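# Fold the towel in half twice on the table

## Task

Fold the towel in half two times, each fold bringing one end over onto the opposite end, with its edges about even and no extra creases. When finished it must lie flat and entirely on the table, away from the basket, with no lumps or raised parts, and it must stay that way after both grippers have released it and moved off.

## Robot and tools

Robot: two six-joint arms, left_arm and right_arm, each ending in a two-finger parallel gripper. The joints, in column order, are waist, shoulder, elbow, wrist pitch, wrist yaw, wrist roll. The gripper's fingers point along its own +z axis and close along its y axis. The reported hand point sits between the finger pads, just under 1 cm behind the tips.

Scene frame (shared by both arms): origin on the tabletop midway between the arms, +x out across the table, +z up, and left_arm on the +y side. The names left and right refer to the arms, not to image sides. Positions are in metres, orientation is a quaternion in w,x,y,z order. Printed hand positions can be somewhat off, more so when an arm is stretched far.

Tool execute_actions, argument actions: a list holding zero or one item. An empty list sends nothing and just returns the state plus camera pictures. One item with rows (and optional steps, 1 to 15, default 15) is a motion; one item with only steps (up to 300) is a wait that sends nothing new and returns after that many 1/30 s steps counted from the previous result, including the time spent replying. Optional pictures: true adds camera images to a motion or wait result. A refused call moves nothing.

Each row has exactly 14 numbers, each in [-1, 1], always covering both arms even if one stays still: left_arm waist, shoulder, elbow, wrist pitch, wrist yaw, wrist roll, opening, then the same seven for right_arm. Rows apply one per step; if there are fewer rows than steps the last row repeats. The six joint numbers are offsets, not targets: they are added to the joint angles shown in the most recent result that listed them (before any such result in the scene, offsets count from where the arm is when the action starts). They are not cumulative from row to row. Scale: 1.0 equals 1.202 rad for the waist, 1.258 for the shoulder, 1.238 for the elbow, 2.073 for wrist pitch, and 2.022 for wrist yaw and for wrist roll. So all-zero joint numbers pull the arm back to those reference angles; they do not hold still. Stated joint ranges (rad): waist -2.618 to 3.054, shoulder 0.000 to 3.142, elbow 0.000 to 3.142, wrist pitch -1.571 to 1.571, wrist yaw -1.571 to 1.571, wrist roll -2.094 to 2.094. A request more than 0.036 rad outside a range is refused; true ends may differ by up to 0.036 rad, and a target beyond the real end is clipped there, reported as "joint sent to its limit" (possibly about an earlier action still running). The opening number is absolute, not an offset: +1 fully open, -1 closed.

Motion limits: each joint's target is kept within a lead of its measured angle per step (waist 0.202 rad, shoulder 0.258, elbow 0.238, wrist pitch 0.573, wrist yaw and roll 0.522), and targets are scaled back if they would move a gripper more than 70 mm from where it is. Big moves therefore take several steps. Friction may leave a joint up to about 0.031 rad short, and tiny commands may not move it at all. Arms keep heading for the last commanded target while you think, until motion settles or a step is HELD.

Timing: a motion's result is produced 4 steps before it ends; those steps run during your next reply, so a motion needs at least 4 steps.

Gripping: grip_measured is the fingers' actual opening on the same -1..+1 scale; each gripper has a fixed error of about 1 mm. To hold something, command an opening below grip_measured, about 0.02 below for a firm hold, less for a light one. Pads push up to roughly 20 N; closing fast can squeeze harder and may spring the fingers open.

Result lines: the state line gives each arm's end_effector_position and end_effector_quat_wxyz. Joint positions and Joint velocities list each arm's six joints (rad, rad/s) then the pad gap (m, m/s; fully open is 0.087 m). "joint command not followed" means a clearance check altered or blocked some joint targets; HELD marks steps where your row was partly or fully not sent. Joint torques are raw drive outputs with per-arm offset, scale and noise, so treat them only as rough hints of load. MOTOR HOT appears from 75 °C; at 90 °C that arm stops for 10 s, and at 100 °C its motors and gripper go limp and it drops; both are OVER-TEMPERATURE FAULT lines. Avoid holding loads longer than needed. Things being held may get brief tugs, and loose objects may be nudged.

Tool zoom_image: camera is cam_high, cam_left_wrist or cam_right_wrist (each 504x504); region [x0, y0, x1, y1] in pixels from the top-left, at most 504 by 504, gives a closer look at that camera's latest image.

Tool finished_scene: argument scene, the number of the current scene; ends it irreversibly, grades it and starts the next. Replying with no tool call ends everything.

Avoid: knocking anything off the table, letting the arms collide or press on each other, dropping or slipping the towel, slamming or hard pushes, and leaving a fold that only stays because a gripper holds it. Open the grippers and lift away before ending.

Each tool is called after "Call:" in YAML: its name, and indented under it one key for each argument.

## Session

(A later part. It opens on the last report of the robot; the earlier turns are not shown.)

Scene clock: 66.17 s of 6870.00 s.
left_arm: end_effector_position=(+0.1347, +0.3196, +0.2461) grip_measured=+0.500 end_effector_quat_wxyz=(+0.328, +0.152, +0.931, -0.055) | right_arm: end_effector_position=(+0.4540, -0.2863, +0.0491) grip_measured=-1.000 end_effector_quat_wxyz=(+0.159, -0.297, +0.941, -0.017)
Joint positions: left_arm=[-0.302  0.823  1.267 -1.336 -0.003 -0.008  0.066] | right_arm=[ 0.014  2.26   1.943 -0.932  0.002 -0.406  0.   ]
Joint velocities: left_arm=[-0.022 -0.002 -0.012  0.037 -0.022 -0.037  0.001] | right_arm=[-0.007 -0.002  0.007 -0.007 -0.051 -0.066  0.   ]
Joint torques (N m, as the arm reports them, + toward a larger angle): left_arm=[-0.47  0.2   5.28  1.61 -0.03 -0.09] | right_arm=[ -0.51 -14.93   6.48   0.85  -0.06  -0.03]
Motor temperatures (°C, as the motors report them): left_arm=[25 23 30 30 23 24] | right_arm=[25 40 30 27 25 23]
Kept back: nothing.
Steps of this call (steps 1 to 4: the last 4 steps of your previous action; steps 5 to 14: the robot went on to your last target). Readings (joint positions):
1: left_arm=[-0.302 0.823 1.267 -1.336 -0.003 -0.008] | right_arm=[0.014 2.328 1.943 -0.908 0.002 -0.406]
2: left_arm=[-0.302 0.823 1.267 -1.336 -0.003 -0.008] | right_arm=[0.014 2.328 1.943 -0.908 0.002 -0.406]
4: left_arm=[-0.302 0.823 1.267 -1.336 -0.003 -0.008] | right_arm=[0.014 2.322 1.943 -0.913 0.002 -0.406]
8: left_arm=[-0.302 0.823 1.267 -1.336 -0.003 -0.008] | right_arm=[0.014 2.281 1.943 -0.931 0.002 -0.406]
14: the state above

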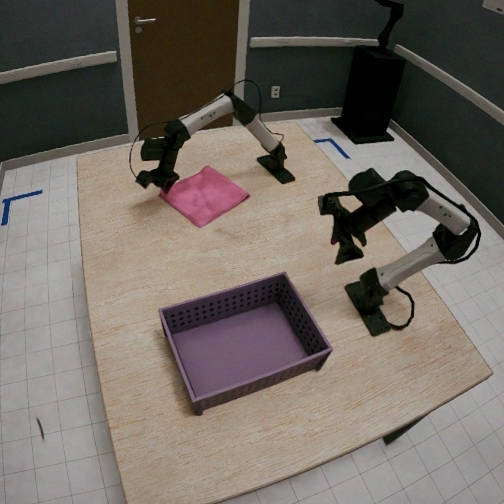

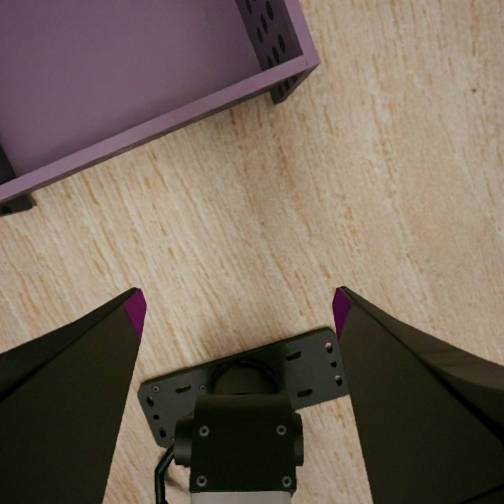

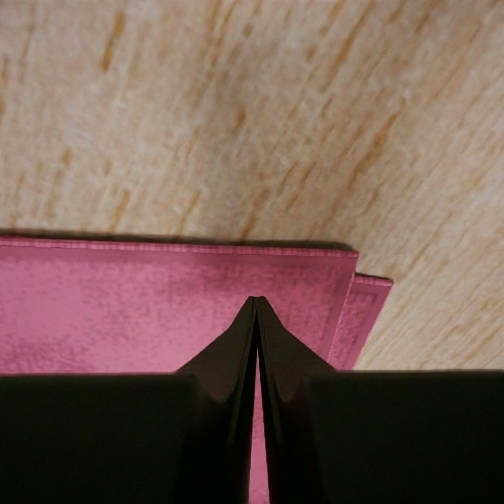

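Call:
execute_actions:
  actions:
    - {"rows":[[0,0,0,0,0,0,0.5,-0.015,0,0,0.01,0,0,-1],[0,0,0,0,0,0,0.5,-0.03,0.01,0,0.02,0,0,-1],[0,0,0,0,0,0,0.5,-0.045,0.02,0,0.03,0,0,-1],[0,0,0,0,0,0,0.5,-0.05,0.03,0,0.037,0,0,-1],[0,0,0,0,0,0,0.5,-0.05,0.04,0,0.037,0,0,-1],[0,0,0,0,0,0,0.5,-0.05,0.055,0,0.037,0,0,-1]]}

Call:
execute_actions:
  actions:
    - {"steps":7}
  pictures: true

Scene clock: 67.07 s of 6870.00 s.
left_arm: end_effector_position=(+0.1347, +0.3196, +0.2461) grip_measured=+0.500 end_effector_quat_wxyz=(+0.328, +0.152, +0.931, -0.055) | right_arm: end_effector_position=(+0.4673, -0.3143, +0.0277) grip_measured=-1.000 end_effector_quat_wxyz=(+0.159, -0.268, +0.950, -0.022)
Joint positions: left_arm=[-0.302  0.823  1.267 -1.336 -0.003 -0.008  0.066] | right_arm=[-0.047  2.31   1.943 -0.88   0.002 -0.406  0.   ]
Joint velocities: left_arm=[ 0.002 -0.007 -0.007  0.022  0.022 -0.007  0.001] | right_arm=[-0.007  0.178 -0.012 -0.022  0.007 -0.037  0.   ]
Joint torques (N m, as the arm reports them, + toward a larger angle): left_arm=[-0.54  0.33  5.39  1.6   0.   -0.09] | right_arm=[ -0.21 -14.5    6.63   1.21  -0.12   0.05]
Motor temperatures (°C, as the motors report them): left_arm=[25 23 30 30 23 24] | right_arm=[25 40 30 27 25 23]
Steps of this call (steps 1 to 16: the robot went on to your last target; steps 17 to 27: the first 11 steps of this action). Readings (joint positions):
17: left_arm=[-0.302 0.823 1.267 -1.336 -0.003 -0.008] | right_arm=[0.014 2.260 1.943 -0.936 0.002 -0.406]
18: left_arm=[-0.302 0.823 1.267 -1.336 -0.003 -0.008] | right_arm=[0.011 2.260 1.943 -0.934 0.002 -0.406]
20: left_arm=[-0.302 0.823 1.267 -1.336 -0.003 -0.008] | right_arm=[-0.001 2.261 1.943 -0.918 0.002 -0.406]
24: left_arm=[-0.302 0.823 1.267 -1.336 -0.003 -0.008] | right_arm=[-0.039 2.286 1.943 -0.883 0.002 -0.406]
27: the state above

Scene clock: 67.30 s of 6870.00 s.
left_arm: end_effector_position=(+0.1347, +0.3196, +0.2461) grip_measured=+0.500 end_effector_quat_wxyz=(+0.328, +0.152, +0.931, -0.055) | right_arm: end_effector_position=(+0.4677, -0.3142, +0.0241) grip_measured=-1.000 end_effector_quat_wxyz=(+0.158, -0.268, +0.950, -0.022)
Joint positions: left_arm=[-0.302  0.823  1.267 -1.336 -0.003 -0.008  0.066] | right_arm=[-0.047  2.318  1.943 -0.875  0.002 -0.406  0.   ]
Joint velocities: left_arm=[ 0.002  0.002 -0.007 -0.037  0.022 -0.051 -0.   ] | right_arm=[-0.022  0.002 -0.012 -0.037 -0.125 -0.022  0.   ]
Joint torques (N m, as the arm reports them, + toward a larger angle): left_arm=[-0.56  0.35  5.43  1.58  0.01 -0.11] | right_arm=[ -0.26 -14.34   6.49   1.18  -0.06   0.02]
Motor temperatures (°C, as the motors report them): left_arm=[25 23 30 30 23 24] | right_arm=[25 40 30 27 25 23]
Kept back: nothing.
Steps of this call (steps 1 to 4: the last 4 steps of your previous action; steps 5 to 7: the robot went on to your last target). Readings (joint positions):
1: left_arm=[-0.302 0.823 1.267 -1.336 -0.003 -0.008] | right_arm=[-0.047 2.315 1.943 -0.880 0.002 -0.406]
2: left_arm=[-0.302 0.823 1.267 -1.336 -0.003 -0.008] | right_arm=[-0.047 2.318 1.943 -0.880 0.002 -0.406]
4: left_arm=[-0.302 0.823 1.267 -1.336 -0.003 -0.008] | right_arm=[-0.047 2.318 1.943 -0.879 0.002 -0.406]
7: the state above

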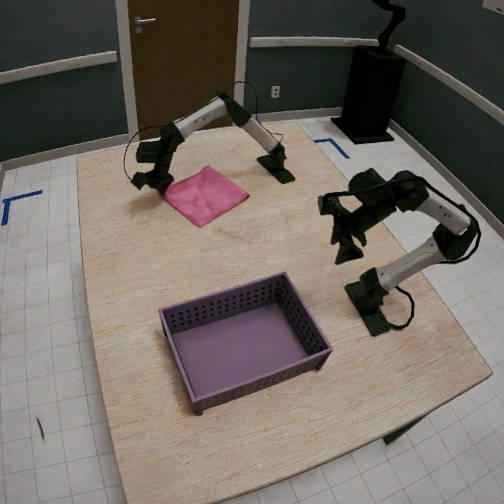

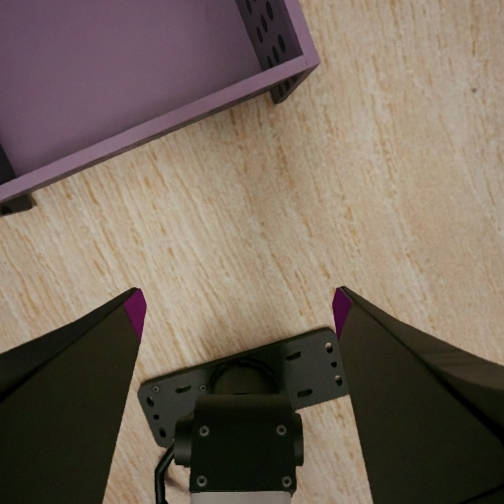

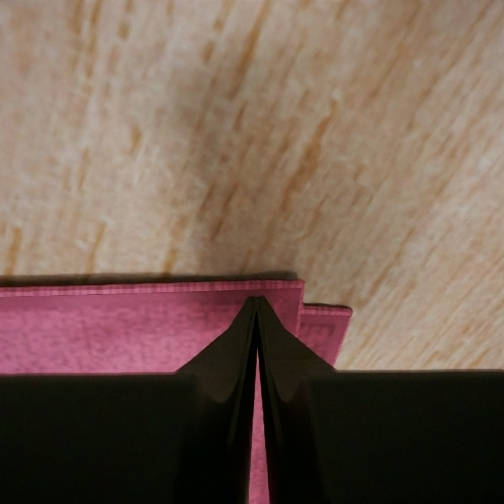

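Call:
execute_actions:
  actions:
    - {"rows":[[0,0,0,0,0,0,0.5,0,0.02,0,0.01,0,0,-1],[0,0,0,0,0,0,0.5,0,0.03,0,0.01,0,0,-1],[0,0,0,0,0,0,0.5,0,0.035,0,0.01,0,0,-1],[0,0,0,0,0,0,0.5,0,0.035,0,0.01,0,0,-1],[0,0,0,0,0,0,0.5,0,0.035,0,0.01,0,0,-1],[0,0,0,0,0,0,0.5,0,0.035,0,0.01,0,0,-1],[0,0,0,0,0,0,0.5,-0.01,0.035,0,0.01,0,0,-1],[0,0,0,0,0,0,0.5,-0.02,0.035,0,0.01,0,0,-1],[0,0,0,0,0,0,0.5,-0.03,0.035,0,0.01,0,0,-1],[0,0,0,0,0,0,0.5,-0.04,0.035,0,0.01,0,0,-1],[0,0,0,0,0,0,0.5,-0.05,0.035,0,0.01,0,0,-1]]}

Call:
execute_actions:
  actions:
    - {"steps":10}
  pictures: true

Scene clock: 67.87 s of 6870.00 s.
left_arm: end_effector_position=(+0.1347, +0.3196, +0.2461) grip_measured=+0.500 end_effector_quat_wxyz=(+0.328, +0.152, +0.931, -0.055) | right_arm: end_effector_position=(+0.4685, -0.3200, +0.0148) grip_measured=-1.000 end_effector_quat_wxyz=(+0.152, -0.262, +0.953, -0.020)
Joint positions: left_arm=[-0.302  0.823  1.267 -1.336 -0.003 -0.008  0.066] | right_arm=[-0.061  2.339  1.943 -0.867 -0.003 -0.406  0.   ]
Joint velocities: left_arm=[-0.002 -0.012 -0.002  0.007 -0.022  0.022  0.001] | right_arm=[-0.203 -0.002 -0.007 -0.066 -0.037  0.007  0.   ]
Joint torques (N m, as the arm reports them, + toward a larger angle): left_arm=[-0.52  0.33  5.31  1.61 -0.01 -0.07] | right_arm=[ -3.42 -13.26   6.44   1.06   0.12  -0.02]
Motor temperatures (°C, as the motors report them): left_arm=[25 23 30 30 23 24] | right_arm=[25 40 30 27 25 23]
Steps of this call (steps 1 to 6: the robot went on to your last target; steps 7 to 17: the first 11 steps of this action). Readings (joint positions):
7: left_arm=[-0.302 0.823 1.267 -1.336 -0.003 -0.008] | right_arm=[-0.047 2.318 1.943 -0.873 0.002 -0.406]
8: left_arm=[-0.302 0.823 1.267 -1.336 -0.003 -0.008] | right_arm=[-0.047 2.320 1.943 -0.873 0.002 -0.406]
10: left_arm=[-0.302 0.823 1.267 -1.336 -0.003 -0.008] | right_arm=[-0.047 2.325 1.943 -0.870 0.002 -0.406]
14: left_arm=[-0.302 0.823 1.267 -1.336 -0.003 -0.008] | right_arm=[-0.048 2.339 1.943 -0.869 0.002 -0.406]
17: the state above

Scene clock: 68.20 s of 6870.00 s.
left_arm: end_effector_position=(+0.1347, +0.3196, +0.2461) grip_measured=+0.500 end_effector_quat_wxyz=(+0.328, +0.152, +0.931, -0.055) | right_arm: end_effector_position=(+0.4705, -0.3391, +0.0149) grip_measured=-1.000 end_effector_quat_wxyz=(+0.153, -0.244, +0.957, -0.022)
Joint positions: left_arm=[-0.302  0.823  1.267 -1.336 -0.003 -0.008  0.066] | right_arm=[-0.1    2.339  1.943 -0.865 -0.004 -0.406  0.   ]
Joint velocities: left_arm=[-0.012 -0.012  0.002 -0.037 -0.007  0.037  0.   ] | right_arm=[-0.012 -0.017 -0.002 -0.022  0.037  0.037  0.   ]
Joint torques (N m, as the arm reports them, + toward a larger angle): left_arm=[-0.46  0.42  5.37  1.55 -0.02 -0.08] | right_arm=[ -0.6  -13.27   6.24   1.03  -0.04  -0.02]
Motor temperatures (°C, as the motors report them): left_arm=[25 23 30 30 23 24] | right_arm=[25 40 30 27 25 23]
Kept back: nothing.
Steps of this call (steps 1 to 4: the last 4 steps of your previous action; steps 5 to 10: the robot went on to your last target). Readings (joint positions):
1: left_arm=[-0.302 0.823 1.267 -1.336 -0.003 -0.008] | right_arm=[-0.069 2.339 1.943 -0.866 -0.004 -0.406]
2: left_arm=[-0.302 0.823 1.267 -1.336 -0.003 -0.008] | right_arm=[-0.078 2.339 1.943 -0.865 -0.004 -0.406]
4: left_arm=[-0.302 0.823 1.267 -1.336 -0.003 -0.008] | right_arm=[-0.092 2.339 1.943 -0.865 -0.004 -0.406]
8: left_arm=[-0.302 0.823 1.267 -1.336 -0.003 -0.008] | right_arm=[-0.100 2.339 1.943 -0.865 -0.004 -0.406]
10: the state above

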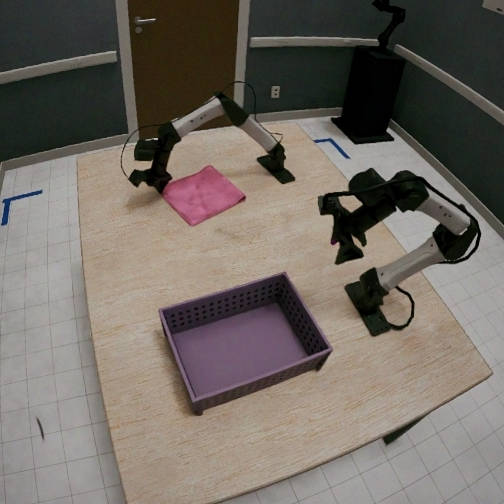

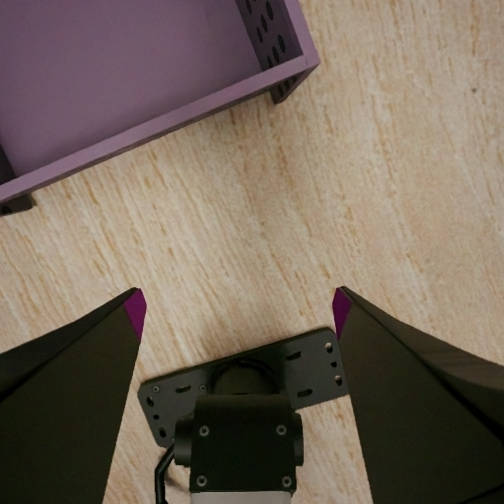

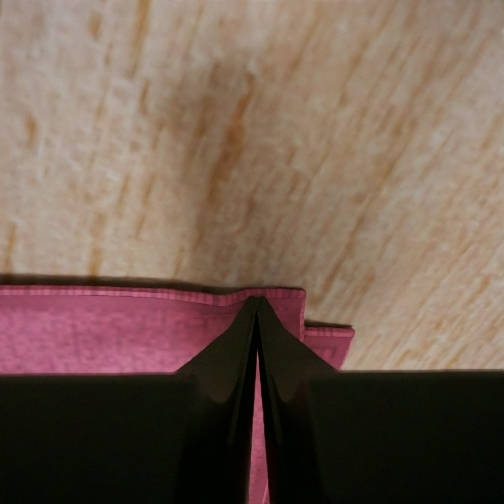

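Call:
execute_actions:
  actions:
    - {"rows":[[0,0,0,0,0,0,0.5,0,-0.04,0,0,0,0,-1],[0,0,0,0,0,0,0.5,0,-0.04,0,0,0,0,-1],[0,0,0,0,0,0,0.5,0,-0.04,0,0,0,0,-1],[0,0,0,0,0,0,0.5,0,-0.04,0,0,0,0,-1],[0,0,0,0,0,0,0.5,-0.01,-0.04,0,0,0,0.05,-0.8],[0,0,0,0,0,0,0.5,-0.02,-0.04,0,0,0,0.1,-0.6],[0,0,0,0,0,0,0.5,-0.03,-0.04,0,0,0,0.15,-0.4],[0,0,0,0,0,0,0.5,-0.045,-0.04,0,0,0,0.205,-0.2],[0,0,0,0,0,0,0.5,-0.045,-0.04,0,0,0,0.205,0],[0,0,0,0,0,0,0.5,-0.045,-0.04,0,0,0,0.205,0],[0,0,0,0,0,0,0.5,-0.045,-0.04,0,0,0,0.205,0],[0,0,0,0,0,0,0.5,-0.045,-0.03,0,0,0,0.205,0],[0,0,0,0,0,0,0.5,-0.045,-0.02,0,0,0,0.205,0],[0,0,0,0,0,0,0.5,-0.045,-0.01,0,0,0,0.205,0],[0,0,0,0,0,0,0.5,-0.045,0,0,0,0,0.205,0]]}

Call:
execute_actions:
  actions:
    - {"steps":13}
  pictures: true

Scene clock: 69.00 s of 6870.00 s.
left_arm: end_effector_position=(+0.1347, +0.3196, +0.2461) grip_measured=+0.500 end_effector_quat_wxyz=(+0.328, +0.152, +0.931, -0.055) | right_arm: end_effector_position=(+0.4707, -0.3449, +0.0309) grip_measured=-0.008 end_effector_quat_wxyz=(+0.171, -0.095, +0.981, -0.004)
Joint positions: left_arm=[-0.302  0.823  1.267 -1.336 -0.003 -0.008  0.066] | right_arm=[-0.135  2.303  1.943 -0.866 -0.005 -0.134  0.043]
Joint velocities: left_arm=[-0.007  0.007 -0.002 -0.007 -0.037 -0.037 -0.001] | right_arm=[-0.271 -0.007 -0.007  0.007 -0.066  0.901  0.013]
Joint torques (N m, as the arm reports them, + toward a larger angle): left_arm=[-0.61  0.37  5.33  1.58 -0.03 -0.07] | right_arm=[ -0.79 -16.23   6.61   1.06  -0.04   0.04]
Motor temperatures (°C, as the motors report them): left_arm=[25 23 30 30 23 24] | right_arm=[25 40 30 27 25 23]
Steps of this call (steps 1 to 13: the robot went on to your last target; steps 14 to 24: the first 11 steps of this action). Readings (joint positions):
14: left_arm=[-0.302 0.823 1.267 -1.336 -0.003 -0.008] | right_arm=[-0.100 2.335 1.943 -0.865 -0.004 -0.406]
15: left_arm=[-0.302 0.823 1.267 -1.336 -0.003 -0.008] | right_arm=[-0.100 2.331 1.943 -0.866 -0.004 -0.406]
17: left_arm=[-0.302 0.823 1.267 -1.336 -0.003 -0.008] | right_arm=[-0.100 2.320 1.943 -0.866 -0.004 -0.406]
21: left_arm=[-0.302 0.823 1.267 -1.336 -0.003 -0.008] | right_arm=[-0.109 2.304 1.943 -0.866 -0.005 -0.262]
24: the state above

Scene clock: 69.43 s of 6870.00 s.
left_arm: end_effector_position=(+0.1347, +0.3196, +0.2461) grip_measured=+0.500 end_effector_quat_wxyz=(+0.328, +0.152, +0.931, -0.055) | right_arm: end_effector_position=(+0.4691, -0.3499, +0.0230) grip_measured=+0.000 end_effector_quat_wxyz=(+0.163, -0.023, +0.986, +0.005)
Joint positions: left_arm=[-0.302  0.823  1.267 -1.336 -0.003 -0.008  0.066] | right_arm=[-0.155  2.319  1.943 -0.866 -0.005 -0.008  0.044]
Joint velocities: left_arm=[ 0.002 -0.007 -0.017 -0.022 -0.022 -0.066 -0.   ] | right_arm=[ 0.012 -0.002 -0.002 -0.037 -0.007  0.022  0.   ]
Joint torques (N m, as the arm reports them, + toward a larger angle): left_arm=[-0.55  0.3   5.25  1.55 -0.01 -0.06] | right_arm=[ -0.34 -13.49   6.6    0.95   0.01   0.03]
Motor temperatures (°C, as the motors report them): left_arm=[25 23 30 30 23 24] | right_arm=[25 41 30 27 25 23]
Kept back: nothing.
Steps of this call (steps 1 to 4: the last 4 steps of your previous action; steps 5 to 13: the robot went on to your last target). Readings (joint positions):
1: left_arm=[-0.302 0.823 1.267 -1.336 -0.003 -0.008] | right_arm=[-0.143 2.303 1.943 -0.866 -0.005 -0.107]
2: left_arm=[-0.302 0.823 1.267 -1.336 -0.003 -0.008] | right_arm=[-0.149 2.303 1.943 -0.866 -0.005 -0.085]
4: left_arm=[-0.302 0.823 1.267 -1.336 -0.003 -0.008] | right_arm=[-0.155 2.304 1.943 -0.866 -0.005 -0.054]
8: left_arm=[-0.302 0.823 1.267 -1.336 -0.003 -0.008] | right_arm=[-0.155 2.314 1.943 -0.866 -0.005 -0.023]
13: the state above

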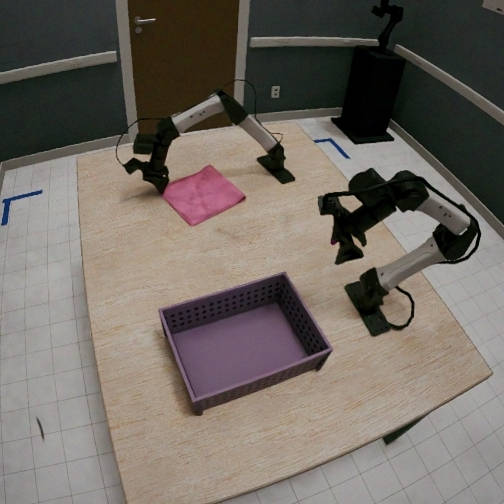

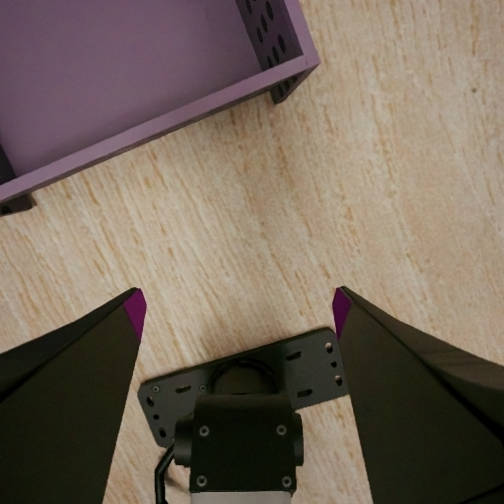

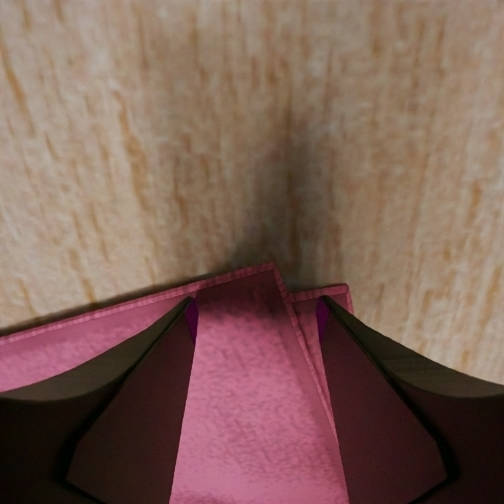

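Call:
execute_actions:
  actions:
    - {"rows":[[0,0,0,0,0,0,0.5,0,0.025,0,0,0,0,0.05],[0,0,0,0,0,0,0.5,0,0.035,0,0,0,0,0.1],[0,0,0,0,0,0,0.5,0,0.045,0,0,0,0,0.1],[0,0,0,0,0,0,0.5,0,0.045,0,0,0,0,0.1],[0,0,0,0,0,0,0.5,0,0.045,0,0,0,0,0.1],[0,0,0,0,0,0,0.5,0,0.045,0,0,0,0,0.1],[0,0,0,0,0,0,0.5,0,0.045,0,0,0,0,0.02],[0,0,0,0,0,0,0.5,0,0.045,0,0,0,0,-0.06],[0,0,0,0,0,0,0.5,0,0.045,0,0,0,0,-0.14],[0,0,0,0,0,0,0.5,0,0.045,0,0,0,0,-0.22],[0,0,0,0,0,0,0.5,0,0.045,0,0,0,0,-0.3],[0,0,0,0,0,0,0.5,0,0.045,0,0,0,0,-0.38],[0,0,0,0,0,0,0.5,0,0.045,0,0,0,0,-0.45]]}

Call:
execute_actions:
  actions:
    - {"rows":[[0,0,0,0,0,0,0.5,0,-0.03,0,0,0,0,-0.45],[0,0,0,0,0,0,0.5,0,-0.06,0,0,0,0,-0.45],[0,0,0,0,0,0,0.5,0,-0.09,0,-0.03,0,0,-0.45]]}
  pictures: true

Scene clock: 70.07 s of 6870.00 s.
left_arm: end_effector_position=(+0.1347, +0.3196, +0.2461) grip_measured=+0.500 end_effector_quat_wxyz=(+0.328, +0.152, +0.931, -0.055) | right_arm: end_effector_position=(+0.4683, -0.3497, +0.0137) grip_measured=-0.257 end_effector_quat_wxyz=(+0.155, -0.020, +0.988, +0.005)
Joint positions: left_arm=[-0.302  0.823  1.267 -1.336 -0.003 -0.008  0.066] | right_arm=[-0.155  2.34   1.944 -0.863 -0.005 -0.002  0.033]
Joint velocities: left_arm=[-0.007 -0.002  0.002  0.022 -0.007  0.007 -0.   ] | right_arm=[-0.012 -0.012  0.012  0.037 -0.007 -0.022 -0.075]
Joint torques (N m, as the arm reports them, + toward a larger angle): left_arm=[-0.5   0.38  5.46  1.56  0.01 -0.12] | right_arm=[ -0.38 -12.13   6.34   0.92   0.02  -0.08]
Motor temperatures (°C, as the motors report them): left_arm=[25 23 30 30 23 24] | right_arm=[25 41 30 27 25 23]
Steps of this call (steps 1 to 8: the robot went on to your last target; steps 9 to 19: the first 11 steps of this action). Readings (joint positions):
9: left_arm=[-0.302 0.823 1.267 -1.336 -0.003 -0.008] | right_arm=[-0.155 2.319 1.943 -0.866 -0.005 -0.002]
10: left_arm=[-0.302 0.823 1.267 -1.336 -0.003 -0.008] | right_arm=[-0.155 2.321 1.943 -0.866 -0.005 -0.002]
12: left_arm=[-0.302 0.823 1.267 -1.336 -0.003 -0.008] | right_arm=[-0.155 2.329 1.943 -0.865 -0.005 -0.002]
16: left_arm=[-0.302 0.823 1.267 -1.336 -0.003 -0.008] | right_arm=[-0.155 2.340 1.944 -0.863 -0.005 -0.002]
19: the state above

Scene clock: 70.57 s of 6870.00 s.
left_arm: end_effector_position=(+0.1347, +0.3196, +0.2461) grip_measured=+0.500 end_effector_quat_wxyz=(+0.328, +0.152, +0.931, -0.055) | right_arm: end_effector_position=(+0.4686, -0.3497, +0.0669) grip_measured=-0.450 end_effector_quat_wxyz=(+0.196, -0.020, +0.980, +0.006)
Joint positions: left_arm=[-0.302  0.823  1.267 -1.336 -0.003 -0.008  0.066] | right_arm=[-0.155  2.224  1.944 -0.896 -0.005 -0.002  0.024]
Joint velocities: left_arm=[ 0.002 -0.007  0.002  0.007  0.007 -0.007 -0.   ] | right_arm=[ 0.012 -0.007  0.002 -0.037 -0.037  0.051  0.001]
Joint torques (N m, as the arm reports them, + toward a larger angle): left_arm=[-0.46  0.22  5.46  1.58 -0.04 -0.1 ] | right_arm=[ -0.56 -14.28   6.76   0.83  -0.06  -0.04]
Motor temperatures (°C, as the motors report them): left_arm=[25 23 30 30 23 24] | right_arm=[25 41 30 27 25 23]
Steps of this call (steps 1 to 4: the last 4 steps of your previous action; steps 5 to 15: the first 11 steps of this action, its rows measured from where the robot was after step 4). Readings (joint positions):
4: left_arm=[-0.302 0.823 1.267 -1.336 -0.003 -0.008] | right_arm=[-0.155 2.340 1.944 -0.863 -0.005 -0.002]
5: left_arm=[-0.302 0.823 1.267 -1.336 -0.003 -0.008] | right_arm=[-0.155 2.336 1.944 -0.862 -0.005 -0.002]
6: left_arm=[-0.302 0.823 1.267 -1.336 -0.003 -0.008] | right_arm=[-0.155 2.330 1.944 -0.863 -0.005 -0.002]
8: left_arm=[-0.302 0.823 1.267 -1.336 -0.003 -0.008] | right_arm=[-0.155 2.304 1.944 -0.882 -0.005 -0.002]
12: left_arm=[-0.302 0.823 1.267 -1.336 -0.003 -0.008] | right_arm=[-0.155 2.238 1.944 -0.896 -0.005 -0.002]
15: the state above

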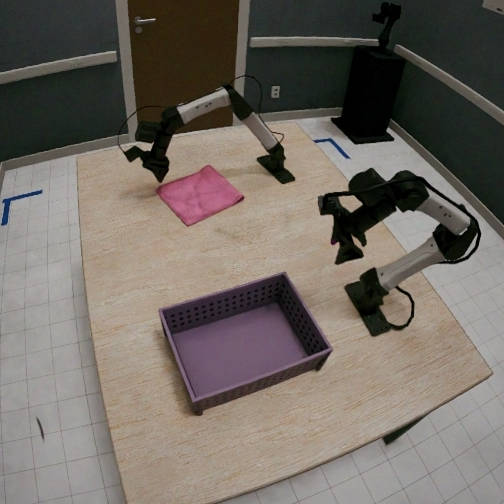

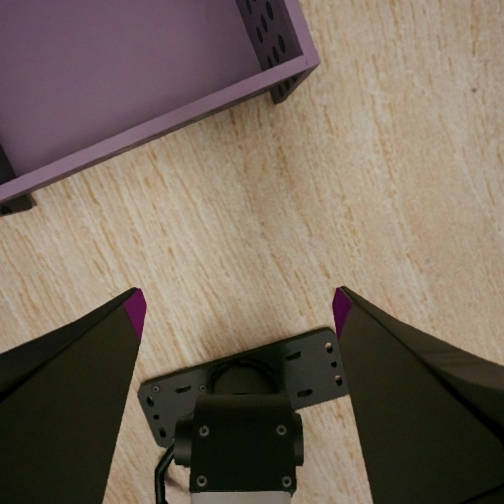

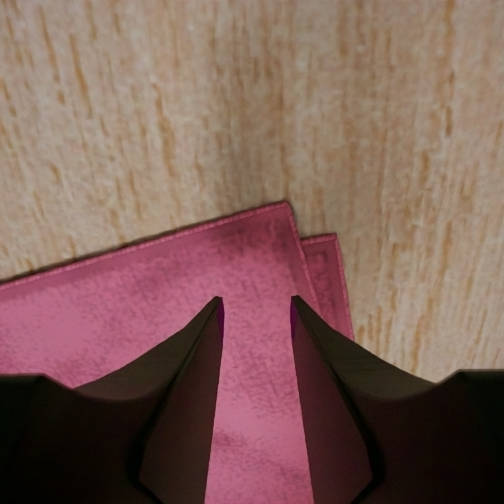

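Call:
execute_actions:
  actions:
    - {"rows":[[0,0,0,0,0,0,0.5,0.01,0.015,0,0.01,0,-0.03,-0.4],[0,0,0,0,0,0,0.5,0.025,0.03,0,0.025,0,-0.06,-0.3],[0,0,0,0,0,0,0.5,0.025,0.045,0,0.042,0,-0.08,-0.25],[0,0,0,0,0,0,0.5,0.025,0.06,0,0.042,0,-0.08,-0.25],[0,0,0,0,0,0,0.5,0.025,0.07,0,0.042,0,-0.08,-0.25],[0,0,0,0,0,0,0.5,0.025,0.08,0,0.042,0,-0.08,-0.25]]}

Call:
execute_actions:
  actions:
    - {"steps":8}
  pictures: true

Scene clock: 71.13 s of 6870.00 s.
left_arm: end_effector_position=(+0.1347, +0.3196, +0.2461) grip_measured=+0.500 end_effector_quat_wxyz=(+0.328, +0.152, +0.931, -0.055) | right_arm: end_effector_position=(+0.4770, -0.3432, +0.0258) grip_measured=-0.250 end_effector_quat_wxyz=(+0.179, -0.098, +0.979, -0.005)
Joint positions: left_arm=[-0.302  0.823  1.267 -1.336 -0.003 -0.008  0.066] | right_arm=[-0.132  2.317  1.944 -0.837 -0.005 -0.137  0.033]
Joint velocities: left_arm=[-0.002 -0.012 -0.002  0.007 -0.037 -0.037 -0.001] | right_arm=[ 0.007  0.178 -0.002 -0.051  0.037 -0.125 -0.001]
Joint torques (N m, as the arm reports them, + toward a larger angle): left_arm=[-0.51  0.36  5.36  1.61 -0.02 -0.09] | right_arm=[  0.05 -15.38   6.54   1.29  -0.04  -0.13]
Motor temperatures (°C, as the motors report them): left_arm=[25 23 30 30 23 24] | right_arm=[25 41 31 27 25 23]
Steps of this call (steps 1 to 4: the last 4 steps of your previous action; steps 5 to 6: the robot went on to your last target; steps 7 to 17: the first 11 steps of this action). Readings (joint positions):
7: left_arm=[-0.302 0.823 1.267 -1.336 -0.003 -0.008] | right_arm=[-0.155 2.224 1.944 -0.908 -0.005 -0.009]
8: left_arm=[-0.302 0.823 1.267 -1.336 -0.003 -0.008] | right_arm=[-0.154 2.225 1.944 -0.903 -0.005 -0.027]
10: left_arm=[-0.302 0.823 1.267 -1.336 -0.003 -0.008] | right_arm=[-0.148 2.235 1.944 -0.875 -0.005 -0.071]
14: left_arm=[-0.302 0.823 1.267 -1.336 -0.003 -0.008] | right_arm=[-0.134 2.287 1.944 -0.838 -0.005 -0.120]
17: the state above

Scene clock: 71.40 s of 6870.00 s.
left_arm: end_effector_position=(+0.1347, +0.3196, +0.2461) grip_measured=+0.500 end_effector_quat_wxyz=(+0.328, +0.152, +0.931, -0.055) | right_arm: end_effector_position=(+0.4786, -0.3437, +0.0240) grip_measured=-0.250 end_effector_quat_wxyz=(+0.181, -0.105, +0.978, -0.006)
Joint positions: left_arm=[-0.302  0.823  1.267 -1.336 -0.003 -0.008  0.066] | right_arm=[-0.132  2.322  1.944 -0.829 -0.005 -0.151  0.033]
Joint velocities: left_arm=[-0.017 -0.002 -0.002 -0.037  0.037 -0.007  0.001] | right_arm=[-0.012 -0.002 -0.012 -0.007 -0.022 -0.007 -0.001]
Joint torques (N m, as the arm reports them, + toward a larger angle): left_arm=[-0.43  0.34  5.38  1.57  0.02 -0.1 ] | right_arm=[  0.01 -14.89   6.54   1.18  -0.06  -0.07]
Motor temperatures (°C, as the motors report them): left_arm=[25 23 30 30 23 24] | right_arm=[25 41 31 27 25 23]
Kept back: nothing.
Steps of this call (steps 1 to 4: the last 4 steps of your previous action; steps 5 to 8: the robot went on to your last target). Readings (joint positions):
1: left_arm=[-0.302 0.823 1.267 -1.336 -0.003 -0.008] | right_arm=[-0.132 2.321 1.944 -0.837 -0.005 -0.141]
2: left_arm=[-0.302 0.823 1.267 -1.336 -0.003 -0.008] | right_arm=[-0.132 2.322 1.944 -0.837 -0.005 -0.143]
4: left_arm=[-0.302 0.823 1.267 -1.336 -0.003 -0.008] | right_arm=[-0.132 2.322 1.944 -0.833 -0.005 -0.148]
8: the state above

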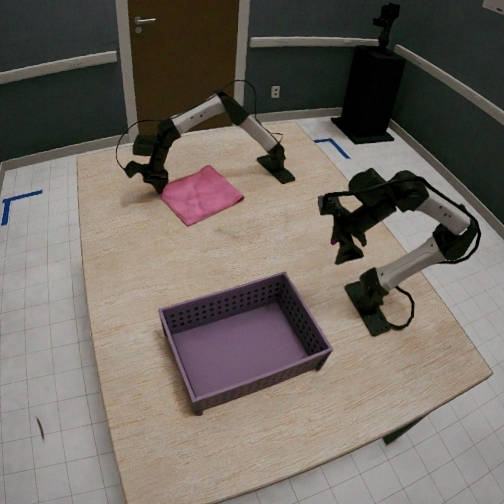

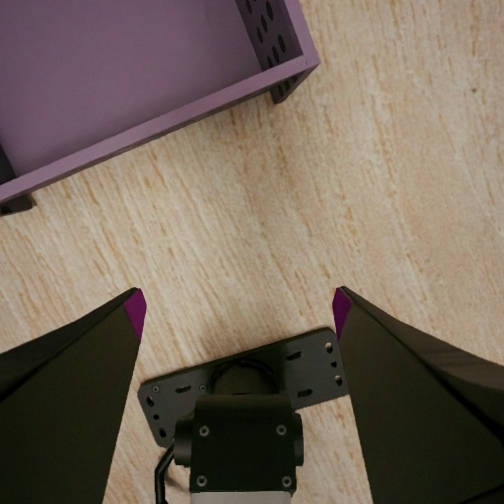

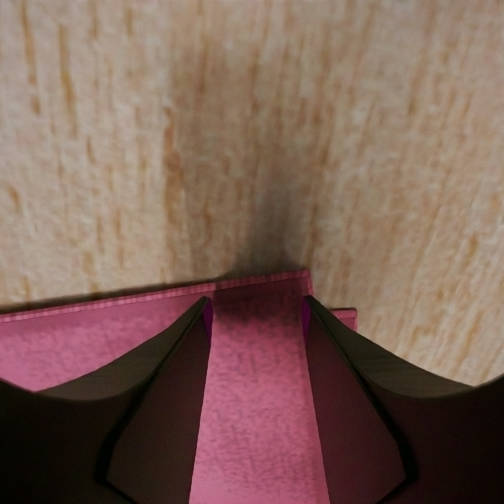

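Call:
execute_actions:
  actions:
    - {"rows":[[0,0,0,0,0,0,0.5,0.015,0.025,0,0,0,0,-0.3],[0,0,0,0,0,0,0.5,0.015,0.04,0,0,0,0,-0.3],[0,0,0,0,0,0,0.5,0.015,0.055,0,0,0,0,-0.3],[0,0,0,0,0,0,0.5,0.015,0.06,0,0,0,0,-0.3],[0,0,0,0,0,0,0.5,0.015,0.06,0,0,0,0,-0.3],[0,0,0,0,0,0,0.5,0.015,0.06,0,0,0,0,-0.3],[0,0,0,0,0,0,0.5,0.01,0.06,0,0,0,0,-0.4],[0,0,0,0,0,0,0.5,0.01,0.06,0,0,0,0,-0.5],[0,0,0,0,0,0,0.5,0.01,0.06,0,0,0,0,-0.6],[0,0,0,0,0,0,0.5,0.01,0.06,0,0,0,0,-0.7],[0,0,0,0,0,0,0.5,0.01,0.06,0,0,0,0,-0.8],[0,0,0,0,0,0,0.5,0.01,0.06,0,0,0,0,-0.9],[0,0,0,0,0,0,0.5,0.01,0.06,0,0,0,0,-1]]}

Call:
execute_actions:
  actions:
    - {"rows":[[0,0,0,0,0,0,0.5,0,-0.03,0,0,0,0,-1],[0,0,0,0,0,0,0.5,0,-0.05,0,0,0,0,-1],[0,0,0,0,0,0,0.5,0,-0.07,0,-0.02,0,0,-1]]}
  pictures: true

Scene clock: 72.03 s of 6870.00 s.
left_arm: end_effector_position=(+0.1347, +0.3196, +0.2461) grip_measured=+0.500 end_effector_quat_wxyz=(+0.328, +0.152, +0.931, -0.055) | right_arm: end_effector_position=(+0.4798, -0.3389, +0.0137) grip_measured=-0.745 end_effector_quat_wxyz=(+0.175, -0.110, +0.978, -0.002)
Joint positions: left_arm=[-0.302  0.823  1.267 -1.336 -0.003 -0.008  0.066] | right_arm=[-0.124  2.348  1.951 -0.822 -0.012 -0.154  0.011]
Joint velocities: left_arm=[ 0.017 -0.002 -0.002 -0.007 -0.037 -0.022 -0.001] | right_arm=[-0.007 -0.002 -0.002  0.095 -0.11   0.007 -0.095]
Joint torques (N m, as the arm reports them, + toward a larger angle): left_arm=[-0.56  0.29  5.37  1.58 -0.02 -0.08] | right_arm=[ -0.42 -11.44   5.85   0.95   0.22   0.01]
Motor temperatures (°C, as the motors report them): left_arm=[25 23 30 30 23 24] | right_arm=[25 41 31 27 25 23]
Steps of this call (steps 1 to 8: the robot went on to your last target; steps 9 to 19: the first 11 steps of this action). Readings (joint positions):
9: left_arm=[-0.302 0.823 1.267 -1.336 -0.003 -0.008] | right_arm=[-0.131 2.322 1.944 -0.827 -0.005 -0.154]
10: left_arm=[-0.302 0.823 1.267 -1.336 -0.003 -0.008] | right_arm=[-0.131 2.324 1.944 -0.827 -0.005 -0.154]
12: left_arm=[-0.302 0.823 1.267 -1.336 -0.003 -0.008] | right_arm=[-0.128 2.336 1.944 -0.827 -0.005 -0.154]
16: left_arm=[-0.302 0.823 1.267 -1.336 -0.003 -0.008] | right_arm=[-0.126 2.348 1.951 -0.822 -0.006 -0.154]
19: the state above

Scene clock: 72.53 s of 6870.00 s.
left_arm: end_effector_position=(+0.1347, +0.3196, +0.2461) grip_measured=+0.500 end_effector_quat_wxyz=(+0.328, +0.152, +0.931, -0.055) | right_arm: end_effector_position=(+0.4820, -0.3391, +0.0528) grip_measured=-0.947 end_effector_quat_wxyz=(+0.207, -0.109, +0.972, -0.005)
Joint positions: left_arm=[-0.302  0.823  1.267 -1.336 -0.003 -0.008  0.066] | right_arm=[-0.124  2.265  1.951 -0.84  -0.008 -0.154  0.002]
Joint velocities: left_arm=[-0.012  0.017 -0.002 -0.037 -0.051  0.007  0.   ] | right_arm=[-0.012  0.002 -0.002 -0.095 -0.081  0.022 -0.001]
Joint torques (N m, as the arm reports them, + toward a larger angle): left_arm=[-0.6   0.31  5.32  1.56  0.   -0.1 ] | right_arm=[ -0.55 -15.35   6.38   0.93  -0.09   0.01]
Motor temperatures (°C, as the motors report them): left_arm=[25 23 30 30 23 24] | right_arm=[25 41 31 27 25 23]
Steps of this call (steps 1 to 4: the last 4 steps of your previous action; steps 5 to 15: the first 11 steps of this action, its rows measured from where the robot was after step 4). Readings (joint positions):
4: left_arm=[-0.302 0.823 1.267 -1.336 -0.003 -0.008] | right_arm=[-0.124 2.348 1.951 -0.820 -0.008 -0.154]
5: left_arm=[-0.302 0.823 1.267 -1.336 -0.003 -0.008] | right_arm=[-0.124 2.344 1.951 -0.819 -0.008 -0.154]
6: left_arm=[-0.302 0.823 1.267 -1.336 -0.003 -0.008] | right_arm=[-0.124 2.338 1.951 -0.820 -0.008 -0.154]
8: left_arm=[-0.302 0.823 1.267 -1.336 -0.003 -0.008] | right_arm=[-0.124 2.317 1.951 -0.831 -0.008 -0.154]
12: left_arm=[-0.302 0.823 1.267 -1.336 -0.003 -0.008] | right_arm=[-0.124 2.273 1.951 -0.840 -0.008 -0.154]
15: the state above

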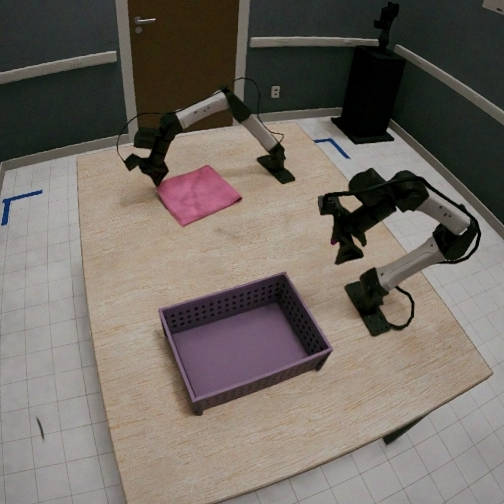

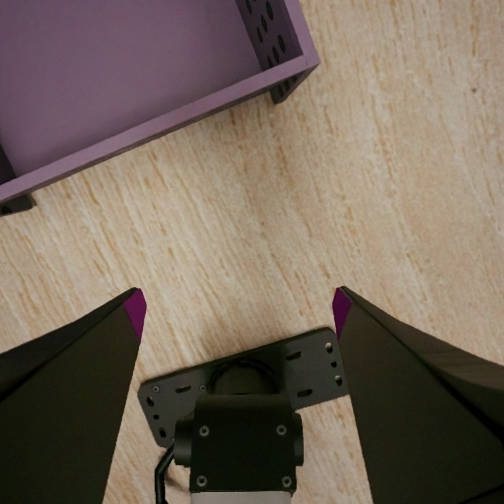

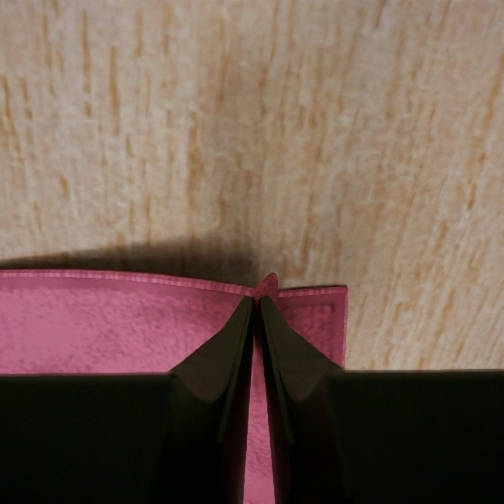

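Call:
execute_actions:
  actions:
    - {"rows":[[0,0,0,0,0,0,0.5,0,0,0,-0.015,0,0,-1],[0,0,0,0,0,0,0.5,-0.01,0,0,-0.025,0,0,-1],[0,0,0,0,0,0,0.5,-0.02,0,0,-0.035,0,0,-1],[0,0,0,0,0,0,0.5,-0.025,0,0,-0.045,0,0,-1],[0,0,0,0,0,0,0.5,-0.025,0.01,0,-0.055,0,0,-1],[0,0,0,0,0,0,0.5,-0.025,0.02,0,-0.065,0,0,-1],[0,0,0,0,0,0,0.5,-0.025,0.03,0,-0.065,0,0,-1],[0,0,0,0,0,0,0.5,-0.025,0.04,0,-0.065,0,0,-1]]}

Call:
execute_actions:
  actions:
    - {"steps":10}
  pictures: true

Scene clock: 73.20 s of 6870.00 s.
left_arm: end_effector_position=(+0.1347, +0.3196, +0.2461) grip_measured=+0.500 end_effector_quat_wxyz=(+0.328, +0.152, +0.931, -0.055) | right_arm: end_effector_position=(+0.4571, -0.3518, +0.0387) grip_measured=-0.947 end_effector_quat_wxyz=(+0.149, -0.099, +0.984, -0.004)
Joint positions: left_arm=[-0.302  0.823  1.267 -1.336 -0.003 -0.008  0.066] | right_arm=[-0.147  2.285  1.951 -0.937 -0.008 -0.154  0.002]
Joint velocities: left_arm=[-0.007 -0.002 -0.017 -0.022 -0.007 -0.007  0.001] | right_arm=[ 0.002  0.178 -0.022 -0.227 -0.007 -0.037 -0.001]
Joint torques (N m, as the arm reports them, + toward a larger angle): left_arm=[-0.48  0.32  5.39  1.58 -0.01 -0.08] | right_arm=[ -1.01 -13.21   6.5    0.8   -0.05  -0.02]
Motor temperatures (°C, as the motors report them): left_arm=[25 23 30 30 23 24] | right_arm=[25 42 31 27 25 23]
Steps of this call (steps 1 to 4: the last 4 steps of your previous action; steps 5 to 9: the robot went on to your last target; steps 10 to 20: the first 11 steps of this action). Readings (joint positions):
10: left_arm=[-0.302 0.823 1.267 -1.336 -0.003 -0.008] | right_arm=[-0.124 2.265 1.951 -0.850 -0.008 -0.154]
11: left_arm=[-0.302 0.823 1.267 -1.336 -0.003 -0.008] | right_arm=[-0.124 2.265 1.951 -0.853 -0.008 -0.154]
13: left_arm=[-0.302 0.823 1.267 -1.336 -0.003 -0.008] | right_arm=[-0.127 2.265 1.951 -0.869 -0.008 -0.154]
17: left_arm=[-0.302 0.823 1.267 -1.336 -0.003 -0.008] | right_arm=[-0.142 2.269 1.951 -0.918 -0.008 -0.154]
20: the state above

Scene clock: 73.53 s of 6870.00 s.
left_arm: end_effector_position=(+0.1347, +0.3196, +0.2461) grip_measured=+0.500 end_effector_quat_wxyz=(+0.328, +0.152, +0.931, -0.055) | right_arm: end_effector_position=(+0.4507, -0.3521, +0.0313) grip_measured=-0.947 end_effector_quat_wxyz=(+0.132, -0.099, +0.986, -0.003)
Joint positions: left_arm=[-0.302  0.823  1.267 -1.336 -0.003 -0.008  0.066] | right_arm=[-0.147  2.3    1.951 -0.957 -0.008 -0.154  0.002]
Joint velocities: left_arm=[ 0.007  0.002  0.012  0.007 -0.022  0.007 -0.001] | right_arm=[-0.012  0.002 -0.002 -0.037  0.007 -0.081 -0.   ]
Joint torques (N m, as the arm reports them, + toward a larger angle): left_arm=[-0.5   0.3   5.33  1.56 -0.01 -0.11] | right_arm=[ -1.32 -13.57   6.46   0.76   0.     0.02]
Motor temperatures (°C, as the motors report them): left_arm=[25 23 30 30 23 24] | right_arm=[25 42 31 27 25 23]
Kept back: nothing.
Steps of this call (steps 1 to 4: the last 4 steps of your previous action; steps 5 to 10: the robot went on to your last target). Readings (joint positions):
1: left_arm=[-0.302 0.823 1.267 -1.336 -0.003 -0.008] | right_arm=[-0.147 2.291 1.951 -0.942 -0.008 -0.154]
2: left_arm=[-0.302 0.823 1.267 -1.336 -0.003 -0.008] | right_arm=[-0.147 2.295 1.951 -0.946 -0.008 -0.154]
4: left_arm=[-0.302 0.823 1.267 -1.336 -0.003 -0.008] | right_arm=[-0.147 2.300 1.951 -0.952 -0.008 -0.154]
8: left_arm=[-0.302 0.823 1.267 -1.336 -0.003 -0.008] | right_arm=[-0.147 2.300 1.951 -0.956 -0.008 -0.154]
10: the state above

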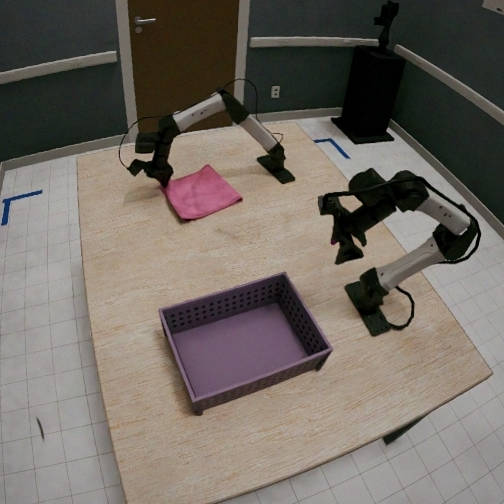

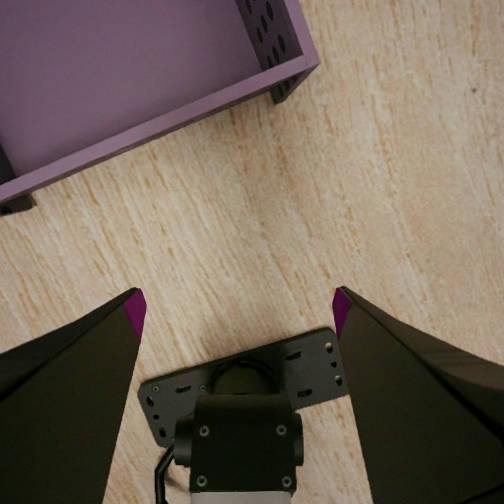

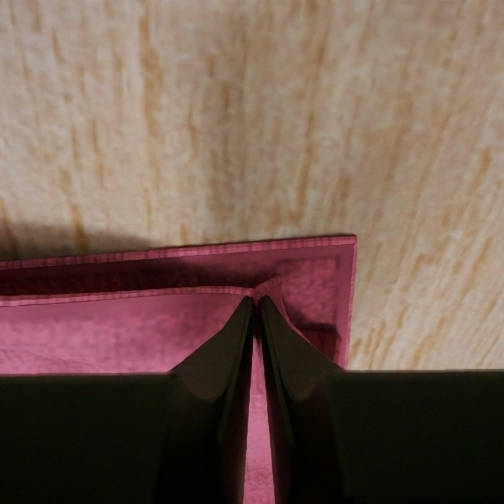

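Call:
execute_actions:
  actions:
    - {"rows":[[0,0,0,0,0,0,0.5,-0.015,0,0,0.012,0,0,-1],[0,0,0,0,0,0,0.5,-0.015,0,0,0.022,0,0,-1],[0,0,0,0,0,0,0.5,-0.015,0,0,0.022,0,0,-1],[0,0,0,0,0,0,0.5,-0.015,0,0,0.022,0,0,-1],[0,0,0,0,0,0,0.5,-0.015,0,0,0.022,0,0,-1],[0,0,0,0,0,0,0.5,-0.015,0,0,0.022,0,0,-1],[0,0,0,0,0,0,0.5,-0.015,0,0,0.022,0,0,-1],[0,0,0,0,0,0,0.5,-0.015,0,0,0.022,0,0,-0.85],[0,0,0,0,0,0,0.5,-0.015,0,0,0.022,0,0,-0.7],[0,0,0,0,0,0,0.5,-0.015,0,0,0.022,0,0,-0.55],[0,0,0,0,0,0,0.5,-0.015,-0.02,0,0.022,0,0,-0.4],[0,0,0,0,0,0,0.5,-0.015,-0.05,0,0.022,0,0,-0.2],[0,0,0,0,0,0,0.5,-0.015,-0.08,0,0.022,0,0,0],[0,0,0,0,0,0,0.5,-0.015,-0.12,0,0.022,0,0,0.3],[0,0,0,0,0,0,0.5,-0.015,-0.16,0,0.022,0,0,0.6]]}

Call:
execute_actions:
  actions:
    - {"rows":[[0,0,0,0,0,0,0.5,0.01,-0.1,-0.03,0,0,0.01,1],[0,0,0,0,0,0,0.5,0.02,-0.16,-0.06,-0.01,0,0.02,1],[0,0,0,0,0,0,0.5,0.03,-0.22,-0.09,-0.02,0,0.03,1],[0,0,0,0,0,0,0.5,0.04,-0.28,-0.12,-0.03,0,0.04,1],[0,0,0,0,0,0,0.5,0.05,-0.34,-0.15,-0.04,0,0.05,1],[0,0,0,0,0,0,0.5,0.06,-0.4,-0.18,-0.05,0,0.06,1],[0,0,0,0,0,0,0.5,0.07,-0.46,-0.21,-0.05,0,0.07,1],[0,0,0,0,0,0,0.5,0.08,-0.52,-0.24,-0.05,0,0.08,1],[0,0,0,0,0,0,0.5,0.09,-0.58,-0.28,-0.05,0,0.08,1],[0,0,0,0,0,0,0.5,0.1,-0.64,-0.32,-0.05,0,0.08,1],[0,0,0,0,0,0,0.5,0.11,-0.69,-0.35,-0.05,0,0.08,1],[0,0,0,0,0,0,0.5,0.12,-0.74,-0.38,-0.05,0,0.08,1],[0,0,0,0,0,0,0.5,0.12,-0.78,-0.41,-0.05,0,0.08,1],[0,0,0,0,0,0,0.5,0.12,-0.81,-0.435,-0.05,0,0.08,1]]}

Call:
execute_actions:
  actions:
    - {"steps":16}
  pictures: true

Scene clock: 74.37 s of 6870.00 s.
left_arm: end_effector_position=(+0.1347, +0.3196, +0.2461) grip_measured=+0.500 end_effector_quat_wxyz=(+0.328, +0.152, +0.931, -0.055) | right_arm: end_effector_position=(+0.4578, -0.3552, +0.0321) grip_measured=-0.483 end_effector_quat_wxyz=(+0.145, -0.095, +0.985, -0.004)
Joint positions: left_arm=[-0.302  0.823  1.267 -1.336 -0.003 -0.008  0.066] | right_arm=[-0.154  2.3    1.951 -0.93  -0.008 -0.154  0.023]
Joint velocities: left_arm=[-0.007 -0.012  0.007  0.007  0.007 -0.007 -0.   ] | right_arm=[ 0.007 -0.007  0.007 -0.007 -0.095 -0.095  0.147]
Joint torques (N m, as the arm reports them, + toward a larger angle): left_arm=[-0.33  0.35  5.32  1.57  0.02 -0.06] | right_arm=[ -1.22 -16.81   6.47   1.04  -0.01  -0.02]
Motor temperatures (°C, as the motors report them): left_arm=[25 23 30 30 23 24] | right_arm=[25 42 31 27 25 23]
Steps of this call (steps 1 to 14: the robot went on to your last target; steps 15 to 25: the first 11 steps of this action). Readings (joint positions):
15: left_arm=[-0.302 0.823 1.267 -1.336 -0.003 -0.008] | right_arm=[-0.147 2.300 1.951 -0.957 -0.008 -0.154]
16: left_arm=[-0.302 0.823 1.267 -1.336 -0.003 -0.008] | right_arm=[-0.148 2.300 1.951 -0.954 -0.008 -0.154]
18: left_arm=[-0.302 0.823 1.267 -1.336 -0.003 -0.008] | right_arm=[-0.151 2.300 1.951 -0.944 -0.008 -0.154]
22: left_arm=[-0.302 0.823 1.267 -1.336 -0.003 -0.008] | right_arm=[-0.154 2.300 1.951 -0.933 -0.008 -0.154]
25: the state above

Scene clock: 74.87 s of 6870.00 s.
left_arm: end_effector_position=(+0.1347, +0.3196, +0.2461) grip_measured=+0.500 end_effector_quat_wxyz=(+0.328, +0.152, +0.931, -0.055) | right_arm: end_effector_position=(+0.3548, -0.3178, +0.2323) grip_measured=+0.988 end_effector_quat_wxyz=(+0.327, -0.087, +0.941, +0.018)
Joint positions: left_arm=[-0.302  0.823  1.267 -1.336 -0.003 -0.008  0.066] | right_arm=[-0.057  1.56   1.628 -0.972 -0.008 -0.046  0.087]
Joint velocities: left_arm=[ 0.002 -0.012 -0.012  0.022 -0.022  0.022 -0.   ] | right_arm=[ 0.432 -2.391 -1.36  -0.154 -0.022  0.183 -0.001]
Joint torques (N m, as the arm reports them, + toward a larger angle): left_arm=[-0.4   0.35  5.22  1.6  -0.02 -0.08] | right_arm=[ 0.23 -8.72  5.    0.99 -0.05  0.03]
Motor temperatures (°C, as the motors report them): left_arm=[25 23 30 30 23 24] | right_arm=[25 42 31 27 25 23]
Steps of this call (steps 1 to 4: the last 4 steps of your previous action; steps 5 to 15: the first 11 steps of this action, its rows measured from where the robot was after step 4). Readings (joint positions):
4: left_arm=[-0.302 0.823 1.267 -1.336 -0.003 -0.008] | right_arm=[-0.154 2.249 1.947 -0.930 -0.008 -0.154]
5: left_arm=[-0.302 0.823 1.267 -1.336 -0.003 -0.008] | right_arm=[-0.154 2.218 1.941 -0.929 -0.008 -0.152]
6: left_arm=[-0.302 0.823 1.267 -1.336 -0.003 -0.008] | right_arm=[-0.153 2.175 1.927 -0.927 -0.008 -0.147]
8: left_arm=[-0.302 0.823 1.267 -1.336 -0.003 -0.008] | right_arm=[-0.146 2.064 1.871 -0.933 -0.008 -0.130]
12: left_arm=[-0.302 0.823 1.267 -1.336 -0.003 -0.008] | right_arm=[-0.102 1.797 1.753 -0.962 -0.008 -0.081]
15: the state above

Scene clock: 75.40 s of 6870.00 s.
left_arm: end_effector_position=(+0.1347, +0.3196, +0.2461) grip_measured=+0.500 end_effector_quat_wxyz=(+0.328, +0.152, +0.931, -0.055) | right_arm: end_effector_position=(+0.2699, -0.3153, +0.2602) grip_measured=+0.988 end_effector_quat_wxyz=(+0.367, -0.085, +0.926, +0.036)
Joint positions: left_arm=[-0.302  0.823  1.267 -1.336 -0.003 -0.008  0.066] | right_arm=[-0.016  1.214  1.423 -1.025 -0.009 -0.003  0.087]
Joint velocities: left_arm=[-0.007 -0.017  0.002 -0.007 -0.066  0.051 -0.   ] | right_arm=[ 0.012 -0.002 -0.012 -0.095 -0.037  0.037 -0.001]
Joint torques (N m, as the arm reports them, + toward a larger angle): left_arm=[-0.57  0.19  5.39  1.57 -0.02 -0.11] | right_arm=[ 0.06 -2.69  5.33  1.46 -0.02  0.11]
Motor temperatures (°C, as the motors report them): left_arm=[25 23 30 30 23 24] | right_arm=[25 42 31 27 25 23]
Kept back: nothing.
Steps of this call (steps 1 to 4: the last 4 steps of your previous action; steps 5 to 16: the robot went on to your last target). Readings (joint positions):
1: left_arm=[-0.302 0.823 1.267 -1.336 -0.003 -0.008] | right_arm=[-0.041 1.476 1.582 -0.976 -0.008 -0.038]
2: left_arm=[-0.302 0.823 1.267 -1.336 -0.003 -0.008] | right_arm=[-0.028 1.394 1.538 -0.982 -0.008 -0.031]
4: left_arm=[-0.302 0.823 1.267 -1.336 -0.003 -0.008] | right_arm=[-0.016 1.260 1.475 -0.999 -0.009 -0.021]
8: left_arm=[-0.302 0.823 1.267 -1.336 -0.003 -0.008] | right_arm=[-0.016 1.197 1.450 -1.014 -0.009 -0.009]
16: the state above

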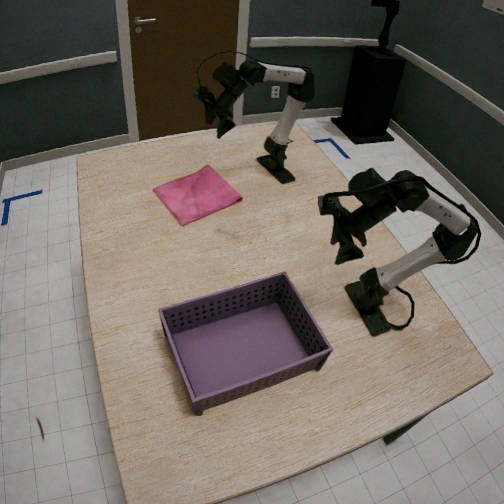

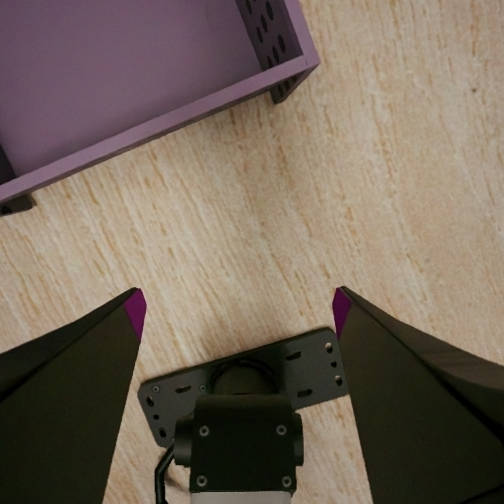

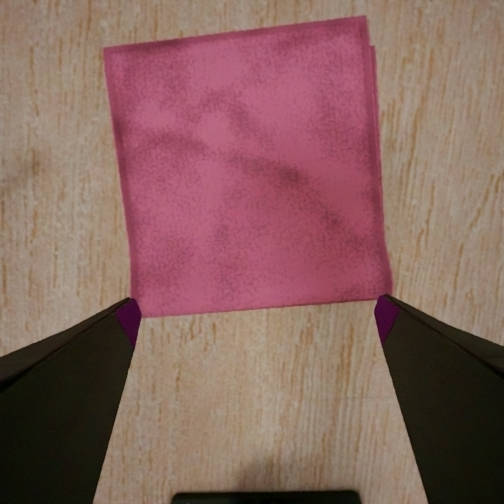

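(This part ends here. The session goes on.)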